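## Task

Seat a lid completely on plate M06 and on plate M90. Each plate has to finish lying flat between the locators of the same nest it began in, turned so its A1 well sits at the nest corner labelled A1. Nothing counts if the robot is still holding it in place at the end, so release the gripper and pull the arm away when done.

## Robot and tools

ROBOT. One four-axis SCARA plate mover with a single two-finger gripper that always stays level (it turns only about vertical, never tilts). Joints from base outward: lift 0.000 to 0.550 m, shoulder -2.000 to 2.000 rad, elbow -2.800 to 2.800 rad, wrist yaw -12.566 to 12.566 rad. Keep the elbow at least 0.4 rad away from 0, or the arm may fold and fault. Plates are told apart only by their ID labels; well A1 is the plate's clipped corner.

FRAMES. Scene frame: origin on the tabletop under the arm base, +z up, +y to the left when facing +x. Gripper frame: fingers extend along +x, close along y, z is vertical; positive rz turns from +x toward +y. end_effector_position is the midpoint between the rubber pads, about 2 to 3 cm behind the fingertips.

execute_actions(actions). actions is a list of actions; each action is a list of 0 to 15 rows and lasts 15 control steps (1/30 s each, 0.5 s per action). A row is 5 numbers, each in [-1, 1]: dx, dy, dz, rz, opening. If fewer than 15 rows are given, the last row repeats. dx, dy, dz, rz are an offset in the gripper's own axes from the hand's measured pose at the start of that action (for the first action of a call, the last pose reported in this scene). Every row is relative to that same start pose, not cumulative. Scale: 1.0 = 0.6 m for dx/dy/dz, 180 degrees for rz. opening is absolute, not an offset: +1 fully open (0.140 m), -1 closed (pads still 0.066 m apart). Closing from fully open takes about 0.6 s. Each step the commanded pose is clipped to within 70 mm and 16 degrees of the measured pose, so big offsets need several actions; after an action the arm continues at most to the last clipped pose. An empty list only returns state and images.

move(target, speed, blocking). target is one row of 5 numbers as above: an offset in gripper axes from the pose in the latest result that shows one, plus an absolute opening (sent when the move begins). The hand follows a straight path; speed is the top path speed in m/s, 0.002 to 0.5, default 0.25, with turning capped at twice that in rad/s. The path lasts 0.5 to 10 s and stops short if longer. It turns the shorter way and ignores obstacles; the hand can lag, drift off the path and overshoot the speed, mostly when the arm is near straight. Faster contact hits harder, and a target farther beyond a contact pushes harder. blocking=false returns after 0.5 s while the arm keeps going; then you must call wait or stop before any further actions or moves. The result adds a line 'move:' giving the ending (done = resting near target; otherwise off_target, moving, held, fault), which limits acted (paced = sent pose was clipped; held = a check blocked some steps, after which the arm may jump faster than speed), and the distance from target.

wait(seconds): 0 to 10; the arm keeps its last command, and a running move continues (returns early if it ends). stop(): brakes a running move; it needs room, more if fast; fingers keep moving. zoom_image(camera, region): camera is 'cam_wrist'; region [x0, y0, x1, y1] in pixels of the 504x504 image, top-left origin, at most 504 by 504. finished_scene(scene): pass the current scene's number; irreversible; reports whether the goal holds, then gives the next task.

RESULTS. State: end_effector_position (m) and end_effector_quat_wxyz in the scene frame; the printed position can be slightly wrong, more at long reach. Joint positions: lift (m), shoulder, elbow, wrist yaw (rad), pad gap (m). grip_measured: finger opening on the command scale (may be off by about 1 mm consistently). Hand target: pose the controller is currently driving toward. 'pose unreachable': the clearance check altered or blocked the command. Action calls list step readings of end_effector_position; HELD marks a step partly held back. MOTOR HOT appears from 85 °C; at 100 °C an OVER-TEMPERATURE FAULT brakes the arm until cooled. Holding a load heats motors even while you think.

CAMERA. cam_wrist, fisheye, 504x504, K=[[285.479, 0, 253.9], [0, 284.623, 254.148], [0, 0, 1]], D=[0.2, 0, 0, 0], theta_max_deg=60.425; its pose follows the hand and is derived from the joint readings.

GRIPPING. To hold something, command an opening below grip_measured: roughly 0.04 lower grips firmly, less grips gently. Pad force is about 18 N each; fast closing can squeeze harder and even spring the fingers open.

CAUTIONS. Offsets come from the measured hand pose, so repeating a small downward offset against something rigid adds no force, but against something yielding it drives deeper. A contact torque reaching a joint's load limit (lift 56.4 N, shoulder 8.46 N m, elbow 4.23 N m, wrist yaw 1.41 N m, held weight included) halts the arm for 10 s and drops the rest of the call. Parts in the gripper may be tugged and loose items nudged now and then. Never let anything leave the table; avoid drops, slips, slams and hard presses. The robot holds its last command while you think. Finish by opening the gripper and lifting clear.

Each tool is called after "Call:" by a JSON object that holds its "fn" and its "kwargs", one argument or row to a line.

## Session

Call:
{"fn": "execute_actions", "kwargs": {
  "actions": []
}}

Scene clock: 0.00 s.
end_effector_position=(+0.4596, +0.1096, +0.2473) grip_measured=+0.99 end_effector_quat_wxyz=(+0.859, +0.000, +0.000, +0.512)
Joint positions: [ 0.242  0.914  0.854 -0.693  0.139]
Hand target: +0.460, +0.110, +0.247; +0.859, +0.000, +0.000, +0.512
camera_calibration (this result's frames):
cam_wrist: T_world_to_cam=[[0.880394, -0.47424, 0.0015113, -0.343492], [-0.285287, -0.532156, -0.797133, 0.373207], [0.378837, 0.701361, -0.603801, -0.00610178], [0, 0, 0, 1]] pos_world=[0.411191, 0.0399859, 0.294331]

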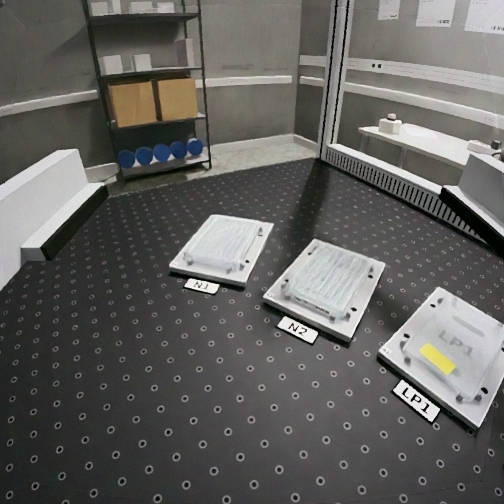

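Call:
{"fn": "move", "kwargs": {
  "target": [0.225,0.063,-0.202,-0.131,1],
  "speed": 0.5
}}

Call:
{"fn": "zoom_image", "kwargs": {
  "camera": "cam_wrist",
  "region": [60,180,280,330]
}}

Call:
{"fn": "zoom_image", "kwargs": {
  "camera": "cam_wrist",
  "region": [270,180,490,330]
}}

Scene clock: 6.77 s.
end_effector_position=(+0.4904, +0.2465, +0.1261) grip_measured=+0.99 end_effector_quat_wxyz=(+0.945, +0.000, +0.000, +0.326)
Joint positions: [ 0.121  1.581  1.038 -1.954  0.139]
Hand target: +0.490, +0.246, +0.126; +0.945, +0.000, +0.000, +0.326
Off the commanded pose: 0.000 m, 0 deg.
move: done; limits=paced
camera_calibration (this result's frames):
cam_wrist: T_world_to_cam=[[0.617722, -0.786395, 0.0015113, -0.0997715], [-0.474084, -0.373929, -0.797133, 0.411745], [0.627427, 0.49169, -0.603801, -0.25716], [0, 0, 0, 1]] pos_world=[0.418182, 0.201947, 0.173093]

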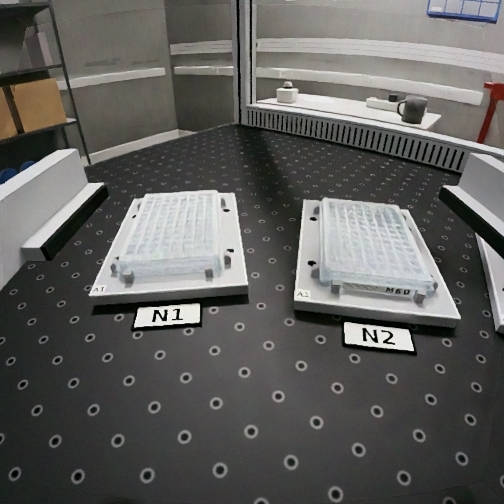

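Region (60, 180, 280, 330) of cam_wrist's 504x504 image, scaled by 2.291, with more detail than that image has; it fills the top 344 rows of this view, and the rest is white.

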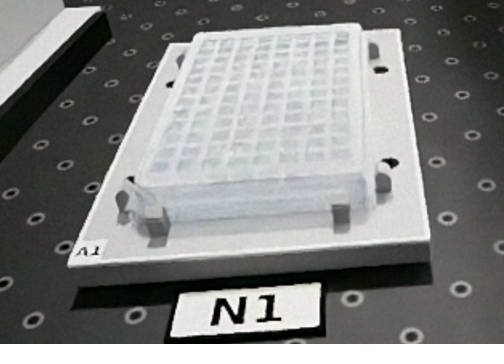

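Region (270, 180, 490, 330) of cam_wrist's 504x504 image, scaled by 2.291, with more detail than that image has; it fills the top 344 rows of this view, and the rest is white.

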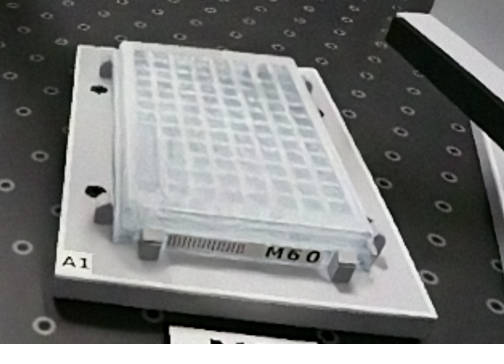

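Call:
{"fn": "move", "kwargs": {
  "target": [-0.506,-0.647,0,-0.422,1],
  "speed": 0.5
}}

Call:
{"fn": "zoom_image", "kwargs": {
  "camera": "cam_wrist",
  "region": [60,180,280,330]
}}

Call:
{"fn": "zoom_image", "kwargs": {
  "camera": "cam_wrist",
  "region": [270,180,490,330]
}}

Scene clock: 16.73 s.
end_effector_position=(+0.4910, -0.2463, +0.1261) grip_measured=+0.99 end_effector_quat_wxyz=(+0.946, +0.000, +0.000, -0.324)
Joint positions: [ 0.121  0.255  1.04  -1.955  0.139]
Hand target: +0.491, -0.246, +0.126; +0.946, +0.000, +0.000, -0.324
Off the commanded pose: 0.000 m, 0 deg.
move: done
camera_calibration (this result's frames):
cam_wrist: T_world_to_cam=[[-0.6128, -0.790236, 0.0015113, 0.115606], [-0.477885, 0.369058, -0.797133, 0.412666], [0.629366, -0.489206, -0.603801, -0.257828], [0, 0, 0, 1]] pos_world=[0.430319, -0.187073, 0.173099]

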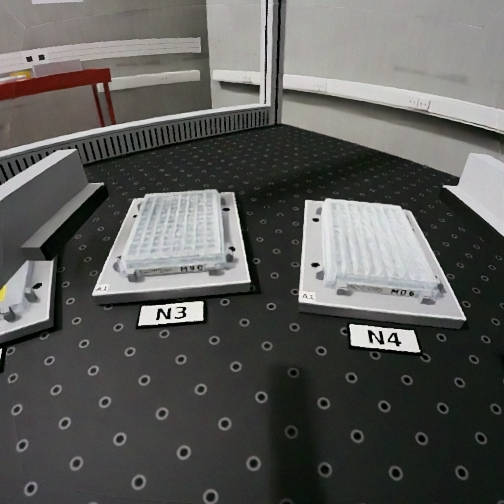

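Region (60, 180, 280, 330) of cam_wrist's 504x504 image, scaled by 2.291, with more detail than that image has; it fills the top 344 rows of this view, and the rest is white.

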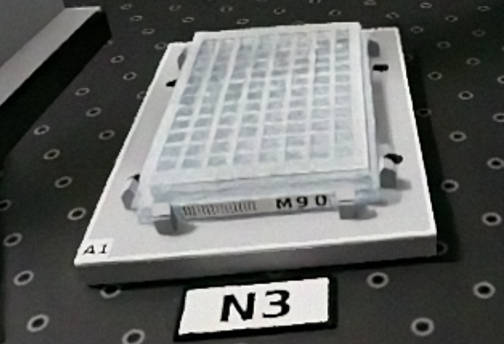

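Region (270, 180, 490, 330) of cam_wrist's 504x504 image, scaled by 2.291, with more detail than that image has; it fills the top 344 rows of this view, and the rest is white.

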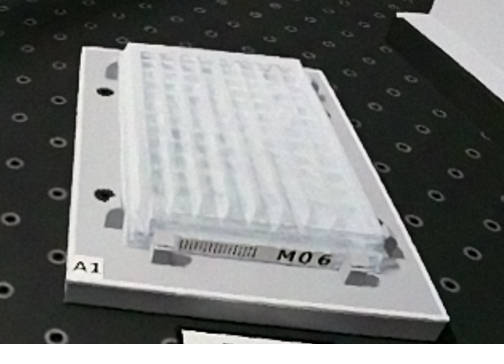

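Call:
{"fn": "move", "kwargs": {
  "target": [0.1215,0.425,-0.1365,0.157,0.3],
  "speed": 0.35
}}

Scene clock: 22.63 s.
end_effector_position=(+0.7051, -0.0895, +0.0442) grip_measured=+0.30 end_effector_quat_wxyz=(+0.997, +0.000, +0.000, -0.083)
Joint positions: [ 0.039  0.47   1.736 -2.373  0.114]
Hand target: +0.705, -0.090, +0.044; +0.996, +0.000, +0.000, -0.084
Off the commanded pose: 0.000 m, 0 deg.
move: done
camera_calibration (this result's frames):
cam_wrist: T_world_to_cam=[[-0.164954, -0.9863, 0.0015113, 0.0374853], [-0.595729, 0.0984114, -0.797133, 0.450663], [0.786064, -0.132391, -0.603801, -0.44389], [0, 0, 0, 1]] pos_world=[0.623583, -0.0661454, 0.0911606]

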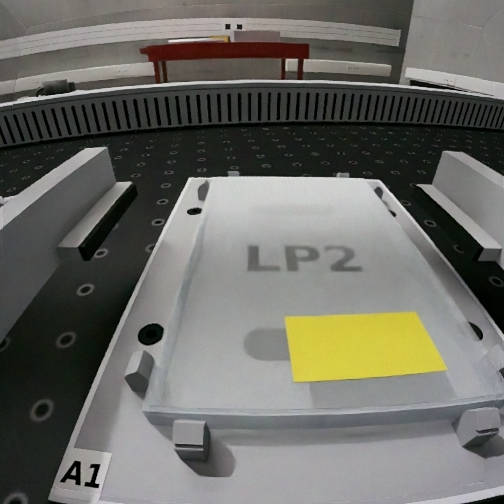

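Call:
{"fn": "move", "kwargs": {
  "target": [0.014,-0.016,0,0.009,0.3],
  "speed": 0.1
}}

Scene clock: 25.97 s.
end_effector_position=(+0.7117, -0.1005, +0.0442) grip_measured=+0.30 end_effector_quat_wxyz=(+0.998, +0.000, +0.000, -0.070)
Joint positions: [ 0.039  0.414  1.789 -2.342  0.114]
Hand target: +0.712, -0.100, +0.044; +0.998, +0.000, +0.000, -0.069
Off the commanded pose: 0.000 m, 0 deg.
move: done
camera_calibration (this result's frames):
cam_wrist: T_world_to_cam=[[-0.13772, -0.99047, 0.0015113, 0.00787511], [-0.598214, 0.0819622, -0.797133, 0.455817], [0.789413, -0.110685, -0.603801, -0.450766], [0, 0, 0, 1]] pos_world=[0.629601, -0.0794527, 0.0911617]

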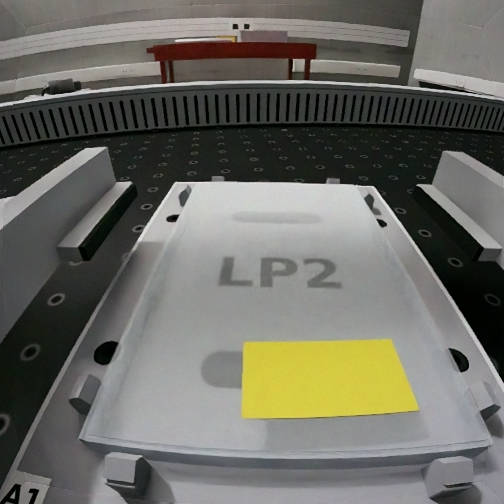

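Call:
{"fn": "move", "kwargs": {
  "target": [0,0,-0.03,0,0.0],
  "speed": 0.04
}}

Call:
{"fn": "move", "kwargs": {
  "target": [0,0,0,0,-0.54]
}}

Call:
{"fn": "move", "kwargs": {
  "target": [0,0,0.06,0,-0.54],
  "speed": 0.1
}}

Call:
{"fn": "move", "kwargs": {
  "target": [-0.232,-0.527,-0.02,-0.219,-0.54],
  "speed": 0.3
}}

Scene clock: 33.77 s.
end_effector_position=(+0.7117, -0.1005, +0.0261) grip_measured=+0.00 end_effector_quat_wxyz=(+0.998, +0.000, +0.000, -0.070)
Joint positions: [ 0.021  0.414  1.789 -2.342  0.103]
Hand target: +0.712, -0.101, +0.026; +0.998, +0.000, +0.000, -0.070
Off the commanded pose: 0.000 m, 0 deg.
move: done
camera_calibration (this result's frames):
cam_wrist: T_world_to_cam=[[-0.137701, -0.990473, 0.0015113, 0.00789317], [-0.598216, 0.0819512, -0.797133, 0.441439], [0.789415, -0.11067, -0.603801, -0.461659], [0, 0, 0, 1]] pos_world=[0.629603, -0.0794506, 0.0731233]

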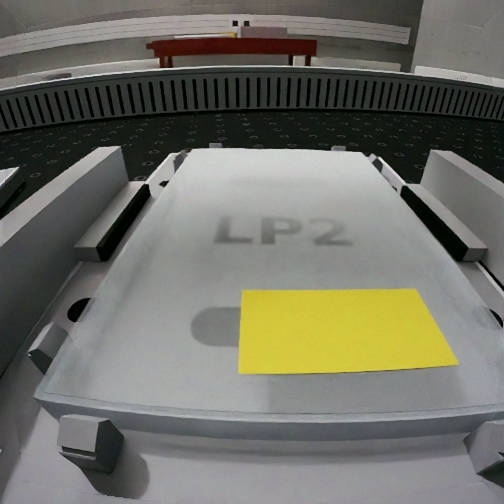

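Scene clock: 34.27 s.
end_effector_position=(+0.7117, -0.1005, +0.0261) grip_measured=-0.49 end_effector_quat_wxyz=(+0.998, +0.000, +0.000, -0.070)
Joint positions: [ 0.021  0.414  1.789 -2.342  0.085]
Hand target: +0.712, -0.101, +0.026; +0.998, +0.000, +0.000, -0.070
Off the commanded pose: 0.000 m, 0 deg.
move: done
camera_calibration (this result's frames):
cam_wrist: T_world_to_cam=[[-0.137697, -0.990473, 0.0015113, 0.007891], [-0.598216, 0.0819483, -0.797133, 0.441439], [0.789416, -0.110667, -0.603801, -0.461659], [0, 0, 0, 1]] pos_world=[0.629604, -0.0794497, 0.0731234]

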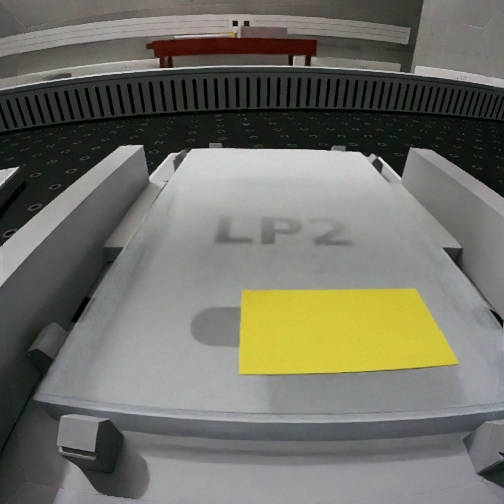

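Scene clock: 35.00 s.
end_effector_position=(+0.7118, -0.1005, +0.0622) grip_measured=-0.49 end_effector_quat_wxyz=(+0.998, +0.000, +0.000, -0.070)
Joint positions: [ 0.057  0.414  1.789 -2.342  0.085]
Hand target: +0.712, -0.101, +0.062; +0.998, +0.000, +0.000, -0.070
Off the commanded pose: 0.000 m, 0 deg.
move: done
camera_calibration (this result's frames):
cam_wrist: T_world_to_cam=[[-0.137661, -0.990478, 0.0015113, 0.00782183], [-0.598219, 0.0819269, -0.797133, 0.470166], [0.78942, -0.110638, -0.603801, -0.439907], [0, 0, 0, 1]] pos_world=[0.62961, -0.0794425, 0.109156]

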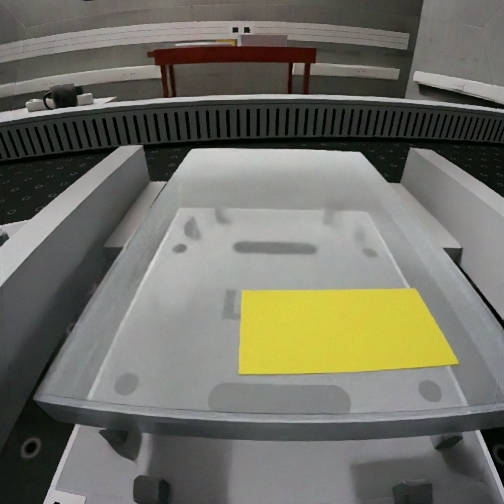

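Scene clock: 36.57 s.
end_effector_position=(+0.5300, -0.3944, +0.0502) grip_measured=-0.49 end_effector_quat_wxyz=(+0.916, +0.000, +0.000, -0.402)
Joint positions: [ 0.045 -0.186  1.695 -2.336  0.085]
Hand target: +0.530, -0.394, +0.050; +0.916, +0.000, +0.000, -0.402
Off the commanded pose: 0.000 m, 0 deg.
move: done
camera_calibration (this result's frames):
cam_wrist: T_world_to_cam=[[-0.735447, -0.67758, 0.0015113, 0.131937], [-0.410011, 0.443249, -0.797133, 0.418732], [0.539452, -0.586869, -0.603801, -0.391541], [0, 0, 0, 1]] pos_world=[0.479935, -0.325987, 0.097173]

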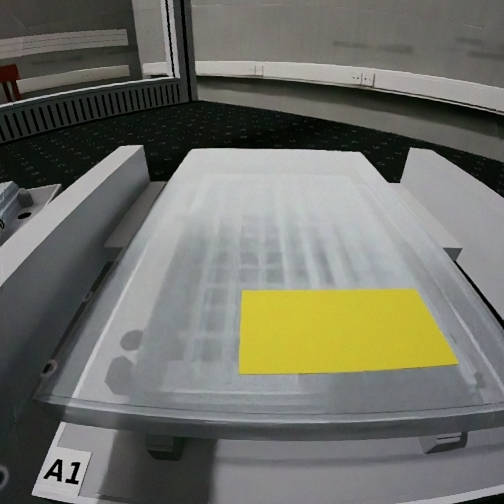

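Call:
{"fn": "move", "kwargs": {
  "target": [0.016,-0.0055,-0.006,0.006,-0.54],
  "speed": 0.05
}}

Call:
{"fn": "zoom_image", "kwargs": {
  "camera": "cam_wrist",
  "region": [130,130,430,280]
}}

Scene clock: 41.57 s.
end_effector_position=(+0.5340, -0.4038, +0.0466) grip_measured=-0.49 end_effector_quat_wxyz=(+0.919, +0.000, +0.000, -0.394)
Joint positions: [ 0.042 -0.226  1.753 -2.336  0.085]
Hand target: +0.534, -0.404, +0.047; +0.919, +0.000, +0.000, -0.393
Off the commanded pose: 0.000 m, 0 deg.
move: done
camera_calibration (this result's frames):
cam_wrist: T_world_to_cam=[[-0.722816, -0.691039, 0.0015113, 0.116349], [-0.418122, 0.435606, -0.797133, 0.422884], [0.550192, -0.576813, -0.603801, -0.40302], [0, 0, 0, 1]] pos_world=[0.482655, -0.336276, 0.0935753]

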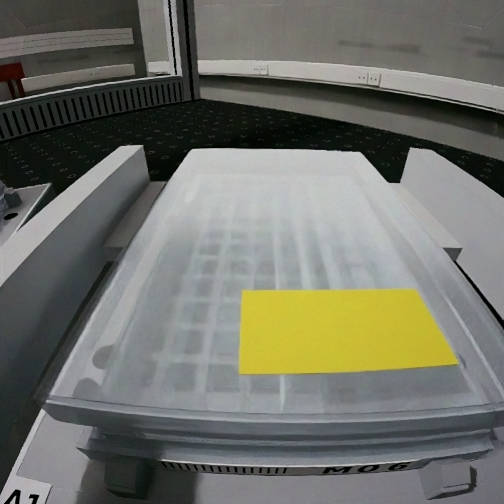

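Region (130, 130, 430, 280) of cam_wrist's 504x504 image, scaled by 1.680, with more detail than that image has.

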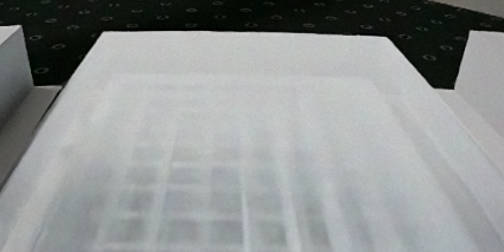

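Call:
{"fn": "move", "kwargs": {
  "target": [0,-0.0012,-0.004,-0.004,-0.54],
  "speed": 0.02
}}

Call:
{"fn": "zoom_image", "kwargs": {
  "camera": "cam_wrist",
  "region": [130,130,430,280]
}}

Scene clock: 47.30 s.
end_effector_position=(+0.5335, -0.4043, +0.0442) grip_measured=-0.49 end_effector_quat_wxyz=(+0.917, +0.000, +0.000, -0.399)
Joint positions: [ 0.039 -0.223  1.753 -2.35   0.085]
Hand target: +0.533, -0.404, +0.044; +0.917, +0.000, +0.000, -0.399
Off the commanded pose: 0.000 m, 0 deg.
move: done
camera_calibration (this result's frames):
cam_wrist: T_world_to_cam=[[-0.731164, -0.6822, 0.0015113, 0.123692], [-0.412795, 0.440657, -0.797133, 0.420196], [0.543138, -0.583459, -0.603801, -0.403412], [0, 0, 0, 1]] pos_world=[0.483002, -0.336153, 0.0911846]

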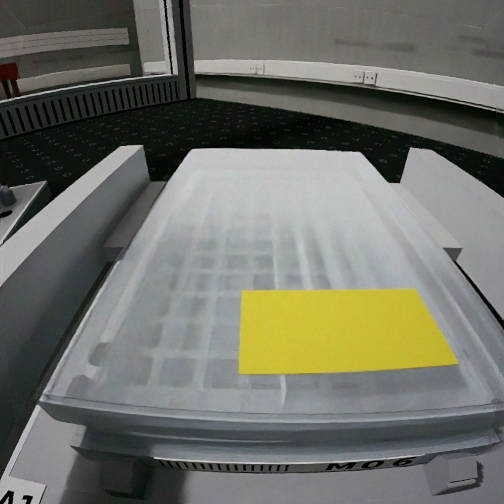

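Region (130, 130, 430, 280) of cam_wrist's 504x504 image, scaled by 1.680, with more detail than that image has.

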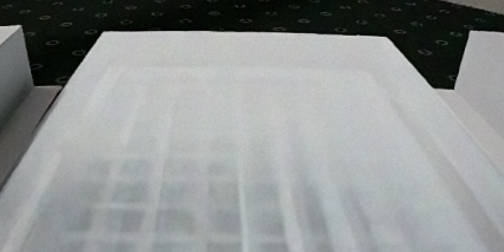

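Call:
{"fn": "move", "kwargs": {
  "target": [0,0,-0.013,0,-0.54],
  "speed": 0.008
}}

Scene clock: 50.37 s.
end_effector_position=(+0.5340, -0.4039, +0.0366) grip_measured=-0.49 end_effector_quat_wxyz=(+0.917, +0.000, +0.000, -0.398)
Joint positions: [ 0.032 -0.223  1.753 -2.349  0.085]
Hand target: +0.533, -0.404, +0.036; +0.917, +0.000, +0.000, -0.399
Off the commanded pose: 0.001 m, 0 deg.
move: done
camera_calibration (this result's frames):
cam_wrist: T_world_to_cam=[[-0.729369, -0.684119, 0.0015113, 0.122605], [-0.413952, 0.439571, -0.797133, 0.414386], [0.54467, -0.58203, -0.603801, -0.408296], [0, 0, 0, 1]] pos_world=[0.483346, -0.335916, 0.0836064]

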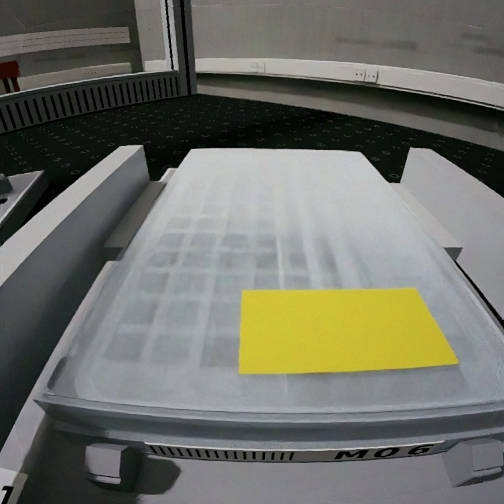

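Call:
{"fn": "move", "kwargs": {
  "target": [0,0,0,0,0.3]
}}

Call:
{"fn": "move", "kwargs": {
  "target": [0,0,0.035,0,0.3],
  "speed": 0.1
}}

Call:
{"fn": "move", "kwargs": {
  "target": [-0.015,0.318,-0.0125,0.102,0.3],
  "speed": 0.3
}}

Scene clock: 57.73 s.
end_effector_position=(+0.5341, -0.4038, +0.0366) grip_measured=+0.30 end_effector_quat_wxyz=(+0.918, +0.000, +0.000, -0.398)
Joint positions: [ 0.032 -0.223  1.753 -2.348  0.114]
Hand target: +0.534, -0.404, +0.037; +0.917, +0.000, +0.000, -0.398
Off the commanded pose: 0.000 m, 0 deg.
move: done
camera_calibration (this result's frames):
cam_wrist: T_world_to_cam=[[-0.729067, -0.684441, 0.0015113, 0.122451], [-0.414146, 0.439388, -0.797133, 0.414455], [0.544927, -0.581789, -0.603801, -0.408325], [0, 0, 0, 1]] pos_world=[0.483427, -0.335855, 0.0836442]

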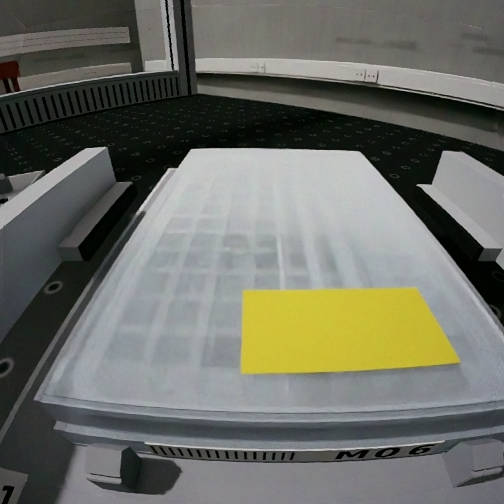

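Scene clock: 58.43 s.
end_effector_position=(+0.5341, -0.4038, +0.0577) grip_measured=+0.30 end_effector_quat_wxyz=(+0.918, +0.000, +0.000, -0.398)
Joint positions: [ 0.053 -0.223  1.753 -2.348  0.114]
Hand target: +0.534, -0.404, +0.058; +0.918, +0.000, +0.000, -0.398
Off the commanded pose: 0.000 m, 0 deg.
move: done
camera_calibration (this result's frames):
cam_wrist: T_world_to_cam=[[-0.72905, -0.684459, 0.0015113, 0.122414], [-0.414156, 0.439378, -0.797133, 0.431229], [0.544941, -0.581776, -0.603801, -0.395626], [0, 0, 0, 1]] pos_world=[0.483435, -0.335851, 0.104682]

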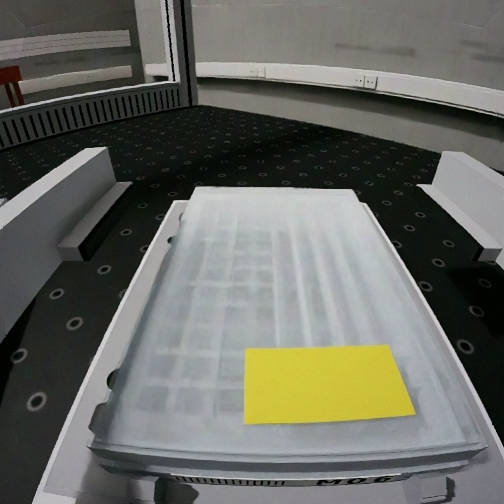

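Scene clock: 59.43 s.
end_effector_position=(+0.6673, -0.2666, +0.0502) grip_measured=+0.30 end_effector_quat_wxyz=(+0.969, +0.000, +0.000, -0.246)
Joint positions: [ 0.045  0.081  1.875 -2.453  0.114]
Hand target: +0.667, -0.267, +0.050; +0.969, +0.000, +0.000, -0.246
Off the commanded pose: 0.000 m, 0 deg.
move: done
camera_calibration (this result's frames):
cam_wrist: T_world_to_cam=[[-0.4757, -0.879606, 0.0015113, 0.0923424], [-0.531682, 0.286169, -0.797133, 0.457704], [0.700731, -0.38, -0.603801, -0.443059], [0, 0, 0, 1]] pos_world=[0.597745, -0.218118, 0.0971918]

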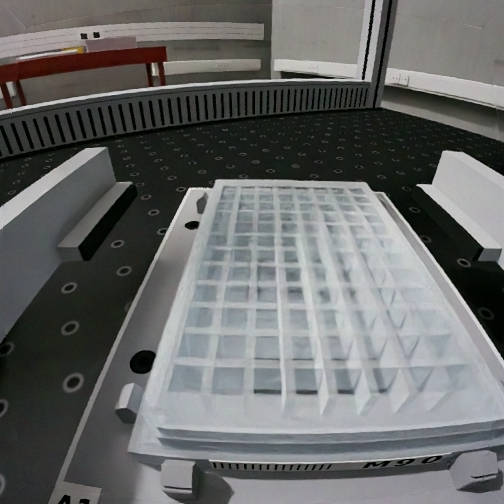

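Call:
{"fn": "move", "kwargs": {
  "target": [0.001,-0.0157,0,-0.002,0.3],
  "speed": 0.1
}}

Scene clock: 63.93 s.
end_effector_position=(+0.6633, -0.2753, +0.0502) grip_measured=+0.30 end_effector_quat_wxyz=(+0.968, +0.000, +0.000, -0.249)
Joint positions: [ 0.045  0.058  1.88  -2.441  0.114]
Hand target: +0.663, -0.275, +0.050; +0.969, +0.000, +0.000, -0.249
Off the commanded pose: 0.000 m, 0 deg.
move: done
camera_calibration (this result's frames):
cam_wrist: T_world_to_cam=[[-0.481707, -0.876331, 0.0015113, 0.0876937], [-0.529711, 0.2898, -0.797133, 0.457723], [0.698115, -0.384785, -0.603801, -0.443097], [0, 0, 0, 1]] pos_world=[0.594036, -0.226296, 0.0971918]

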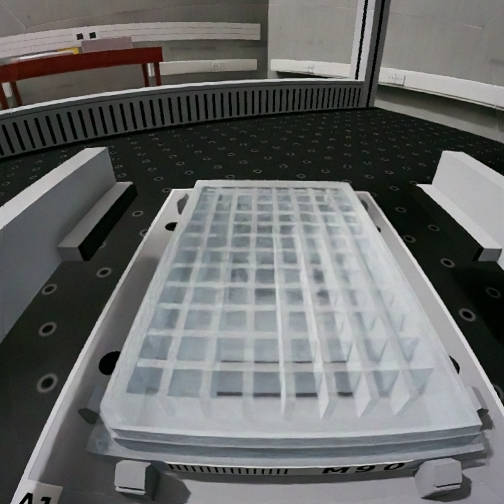

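Call:
{"fn": "move", "kwargs": {
  "target": [-0.225,0.563,-0.01,0.213,0.3],
  "speed": 0.35
}}

Scene clock: 69.40 s.
end_effector_position=(+0.7080, +0.0859, +0.0442) grip_measured=+0.30 end_effector_quat_wxyz=(+0.997, +0.000, +0.000, +0.083)
Joint positions: [ 0.039  0.79   1.749 -2.373  0.114]
Hand target: +0.708, +0.086, +0.044; +0.997, +0.000, +0.000, +0.083
Off the commanded pose: 0.000 m, 0 deg.
move: done
camera_calibration (this result's frames):
cam_wrist: T_world_to_cam=[[0.1665, -0.98604, 0.0015113, -0.0237208], [-0.595173, -0.101721, -0.797133, 0.451948], [0.786159, 0.131823, -0.603801, -0.445648], [0, 0, 0, 1]] pos_world=[0.623288, 0.0813298, 0.0912161]

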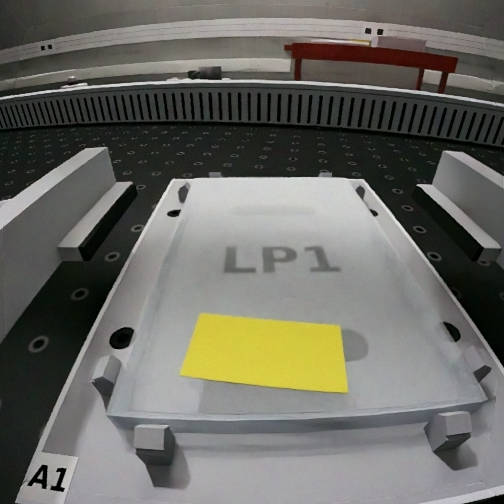

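Call:
{"fn": "move", "kwargs": {
  "target": [0.0125,-0.001,0,0.013,0.3],
  "speed": 0.1
}}

Scene clock: 72.60 s.
end_effector_position=(+0.7155, +0.0865, +0.0442) grip_measured=+0.30 end_effector_quat_wxyz=(+0.995, +0.000, +0.000, +0.103)
Joint positions: [ 0.039  0.753  1.797 -2.344  0.114]
Hand target: +0.715, +0.087, +0.044; +0.995, +0.000, +0.000, +0.103
Off the commanded pose: 0.000 m, 0 deg.
move: done
camera_calibration (this result's frames):
cam_wrist: T_world_to_cam=[[0.206065, -0.978537, 0.0015113, -0.0534075], [-0.590595, -0.125601, -0.797133, 0.45525], [0.780214, 0.163369, -0.603801, -0.450081], [0, 0, 0, 1]] pos_world=[0.631033, 0.0784479, 0.0912161]

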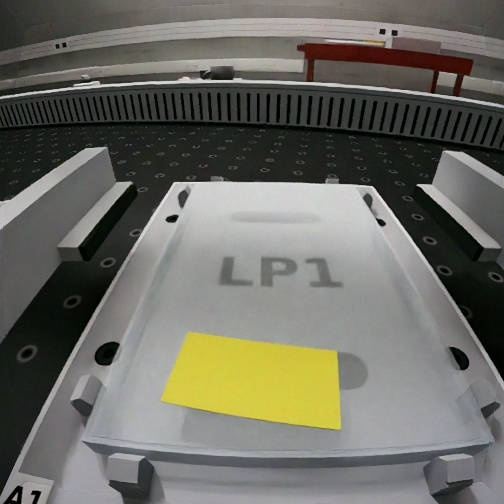

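Call:
{"fn": "move", "kwargs": {
  "target": [0,0,-0.03,0,0.0],
  "speed": 0.04
}}

Call:
{"fn": "move", "kwargs": {
  "target": [0,0,0,0,-0.54]
}}

Call:
{"fn": "move", "kwargs": {
  "target": [0,0,0.05,0,-0.54],
  "speed": 0.1
}}

Call:
{"fn": "move", "kwargs": {
  "target": [-0.208,-0.5718,-0.01,-0.2261,-0.54],
  "speed": 0.3
}}

Call:
{"fn": "move", "kwargs": {
  "target": [0,0,-0.01,0,-0.54],
  "speed": 0.02
}}

Scene clock: 79.90 s.
end_effector_position=(+0.7155, +0.0865, +0.0262) grip_measured=+0.00 end_effector_quat_wxyz=(+0.995, +0.000, +0.000, +0.103)
Joint positions: [ 0.021  0.753  1.797 -2.344  0.103]
Hand target: +0.715, +0.086, +0.026; +0.995, +0.000, +0.000, +0.103
Off the commanded pose: 0.000 m, 0 deg.
move: done
camera_calibration (this result's frames):
cam_wrist: T_world_to_cam=[[0.206075, -0.978535, 0.0015113, -0.0533854], [-0.590594, -0.125607, -0.797133, 0.440871], [0.780213, 0.163376, -0.603801, -0.460972], [0, 0, 0, 1]] pos_world=[0.631033, 0.078449, 0.0731778]

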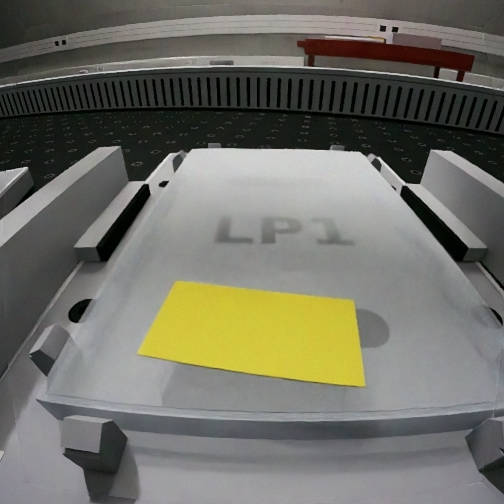

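Scene clock: 80.40 s.
end_effector_position=(+0.7155, +0.0865, +0.0262) grip_measured=-0.50 end_effector_quat_wxyz=(+0.995, +0.000, +0.000, +0.103)
Joint positions: [ 0.021  0.753  1.797 -2.344  0.085]
Hand target: +0.715, +0.086, +0.026; +0.995, +0.000, +0.000, +0.103
Off the commanded pose: 0.000 m, 0 deg.
move: done
camera_calibration (this result's frames):
cam_wrist: T_world_to_cam=[[0.206084, -0.978533, 0.0015113, -0.0533904], [-0.590593, -0.125613, -0.797133, 0.440871], [0.780211, 0.163384, -0.603801, -0.460972], [0, 0, 0, 1]] pos_world=[0.631033, 0.0784504, 0.0731779]

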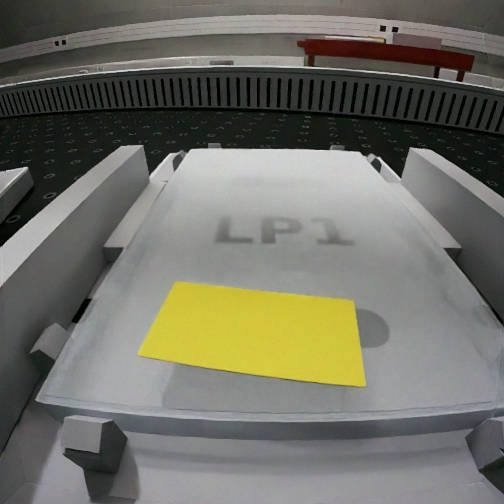

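Scene clock: 81.10 s.
end_effector_position=(+0.7155, +0.0865, +0.0562) grip_measured=-0.50 end_effector_quat_wxyz=(+0.995, +0.000, +0.000, +0.103)
Joint positions: [ 0.051  0.753  1.797 -2.344  0.085]
Hand target: +0.715, +0.086, +0.056; +0.995, +0.000, +0.000, +0.103
Off the commanded pose: 0.000 m, 0 deg.
move: done
camera_calibration (this result's frames):
cam_wrist: T_world_to_cam=[[0.206109, -0.978528, 0.0015113, -0.0534462], [-0.590589, -0.125628, -0.797133, 0.464813], [0.780207, 0.163404, -0.603801, -0.44284], [0, 0, 0, 1]] pos_world=[0.631036, 0.0784567, 0.103211]

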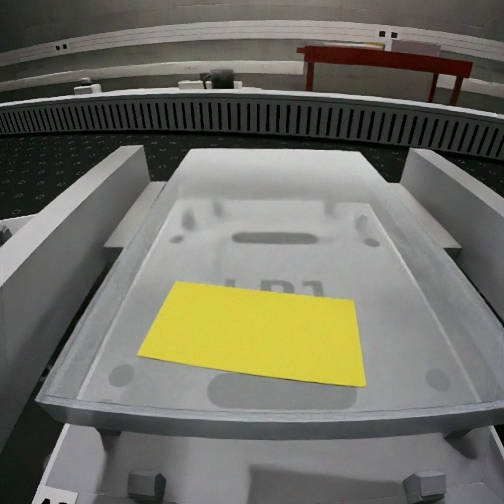

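Scene clock: 82.77 s.
end_effector_position=(+0.6637, -0.2750, +0.0502) grip_measured=-0.50 end_effector_quat_wxyz=(+0.968, +0.000, +0.000, -0.249)
Joint positions: [ 0.045  0.059  1.881 -2.444  0.085]
Hand target: +0.664, -0.275, +0.050; +0.968, +0.000, +0.000, -0.249
Off the commanded pose: 0.000 m, 0 deg.
move: done
camera_calibration (this result's frames):
cam_wrist: T_world_to_cam=[[-0.481851, -0.876252, 0.0015113, 0.0882547], [-0.529664, 0.289887, -0.797133, 0.45789], [0.698052, -0.3849, -0.603801, -0.443241], [0, 0, 0, 1]] pos_world=[0.594458, -0.226006, 0.0972364]

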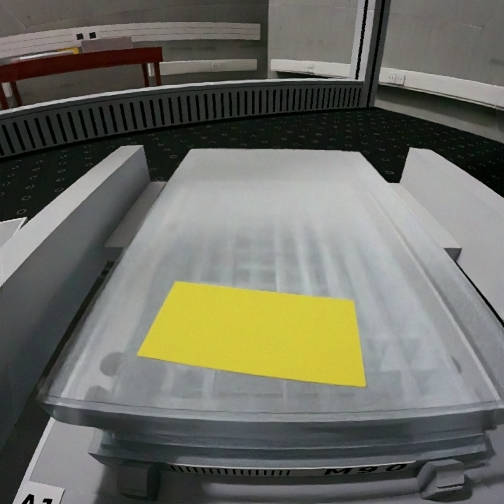

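Scene clock: 83.47 s.
end_effector_position=(+0.6637, -0.2750, +0.0442) grip_measured=-0.50 end_effector_quat_wxyz=(+0.968, +0.000, +0.000, -0.249)
Joint positions: [ 0.039  0.059  1.881 -2.444  0.085]
Hand target: +0.664, -0.275, +0.044; +0.968, +0.000, +0.000, -0.249
Off the commanded pose: 0.000 m, 0 deg.
move: done
camera_calibration (this result's frames):
cam_wrist: T_world_to_cam=[[-0.481872, -0.87624, 0.0015113, 0.0882672], [-0.529657, 0.2899, -0.797133, 0.453085], [0.698042, -0.384917, -0.603801, -0.446878], [0, 0, 0, 1]] pos_world=[0.594453, -0.226017, 0.0912105]

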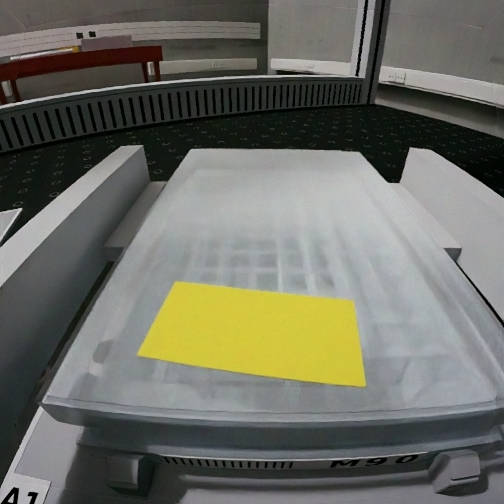

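Call:
{"fn": "move", "kwargs": {
  "target": [0,0,-0.013,0,-0.54],
  "speed": 0.008
}}

Call:
{"fn": "move", "kwargs": {
  "target": [0,0,0,0,0.3]
}}

Call:
{"fn": "move", "kwargs": {
  "target": [0,0,0.08,0,0.3],
  "speed": 0.15
}}

Scene clock: 87.77 s.
end_effector_position=(+0.6637, -0.2750, +0.0367) grip_measured=-0.50 end_effector_quat_wxyz=(+0.968, +0.000, +0.000, -0.249)
Joint positions: [ 0.032  0.059  1.881 -2.444  0.085]
Hand target: +0.664, -0.275, +0.036; +0.968, +0.000, +0.000, -0.249
Off the commanded pose: 0.000 m, 0 deg.
move: done
camera_calibration (this result's frames):
cam_wrist: T_world_to_cam=[[-0.481873, -0.87624, 0.0015113, 0.0882789], [-0.529656, 0.289901, -0.797133, 0.447063], [0.698042, -0.384918, -0.603801, -0.451439], [0, 0, 0, 1]] pos_world=[0.594452, -0.226017, 0.0836563]

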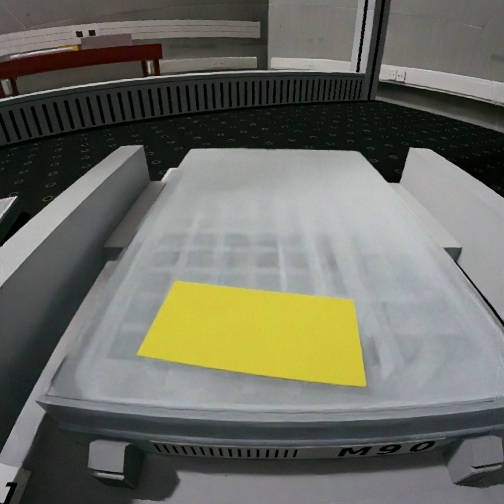

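Scene clock: 88.27 s.
end_effector_position=(+0.6637, -0.2750, +0.0367) grip_measured=+0.30 end_effector_quat_wxyz=(+0.968, +0.000, +0.000, -0.249)
Joint positions: [ 0.032  0.059  1.881 -2.444  0.114]
Hand target: +0.664, -0.275, +0.037; +0.968, +0.000, +0.000, -0.249
Off the commanded pose: 0.000 m, 0 deg.
move: done
camera_calibration (this result's frames):
cam_wrist: T_world_to_cam=[[-0.481867, -0.876243, 0.0015113, 0.088275], [-0.529659, 0.289897, -0.797133, 0.447094], [0.698045, -0.384913, -0.603801, -0.451416], [0, 0, 0, 1]] pos_world=[0.594453, -0.226016, 0.0836944]

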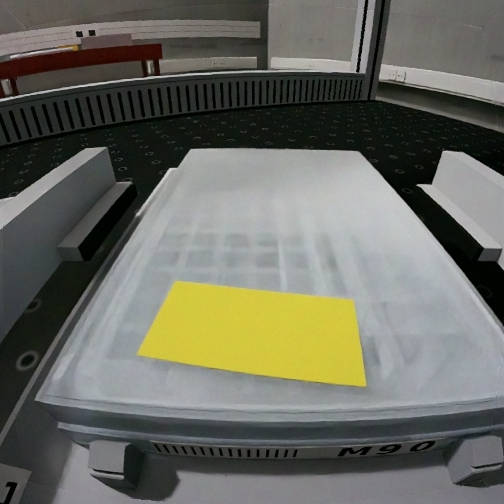

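Scene clock: 89.00 s.
end_effector_position=(+0.6637, -0.2750, +0.0847) grip_measured=+0.30 end_effector_quat_wxyz=(+0.968, +0.000, +0.000, -0.249)
Joint positions: [ 0.08   0.059  1.881 -2.444  0.114]
Hand target: +0.664, -0.275, +0.085; +0.968, +0.000, +0.000, -0.249
Off the commanded pose: 0.000 m, 0 deg.
move: done
camera_calibration (this result's frames):
cam_wrist: T_world_to_cam=[[-0.481815, -0.876272, 0.0015113, 0.0881792], [-0.529676, 0.289865, -0.797133, 0.485395], [0.698068, -0.384871, -0.603801, -0.422421], [0, 0, 0, 1]] pos_world=[0.594467, -0.226008, 0.131733]

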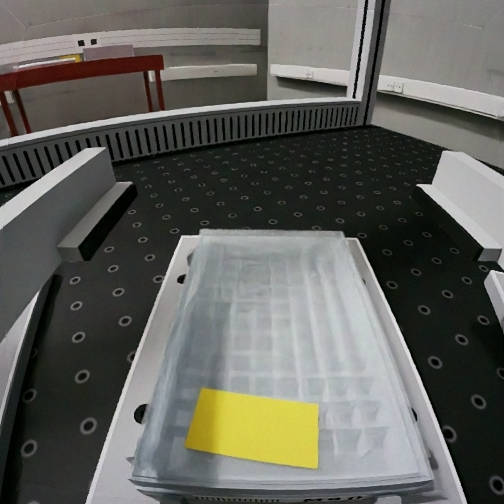

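Call:
{"fn": "finished_scene", "kwargs": {
  "scene": 2
}}

The scene is finished: the task was done.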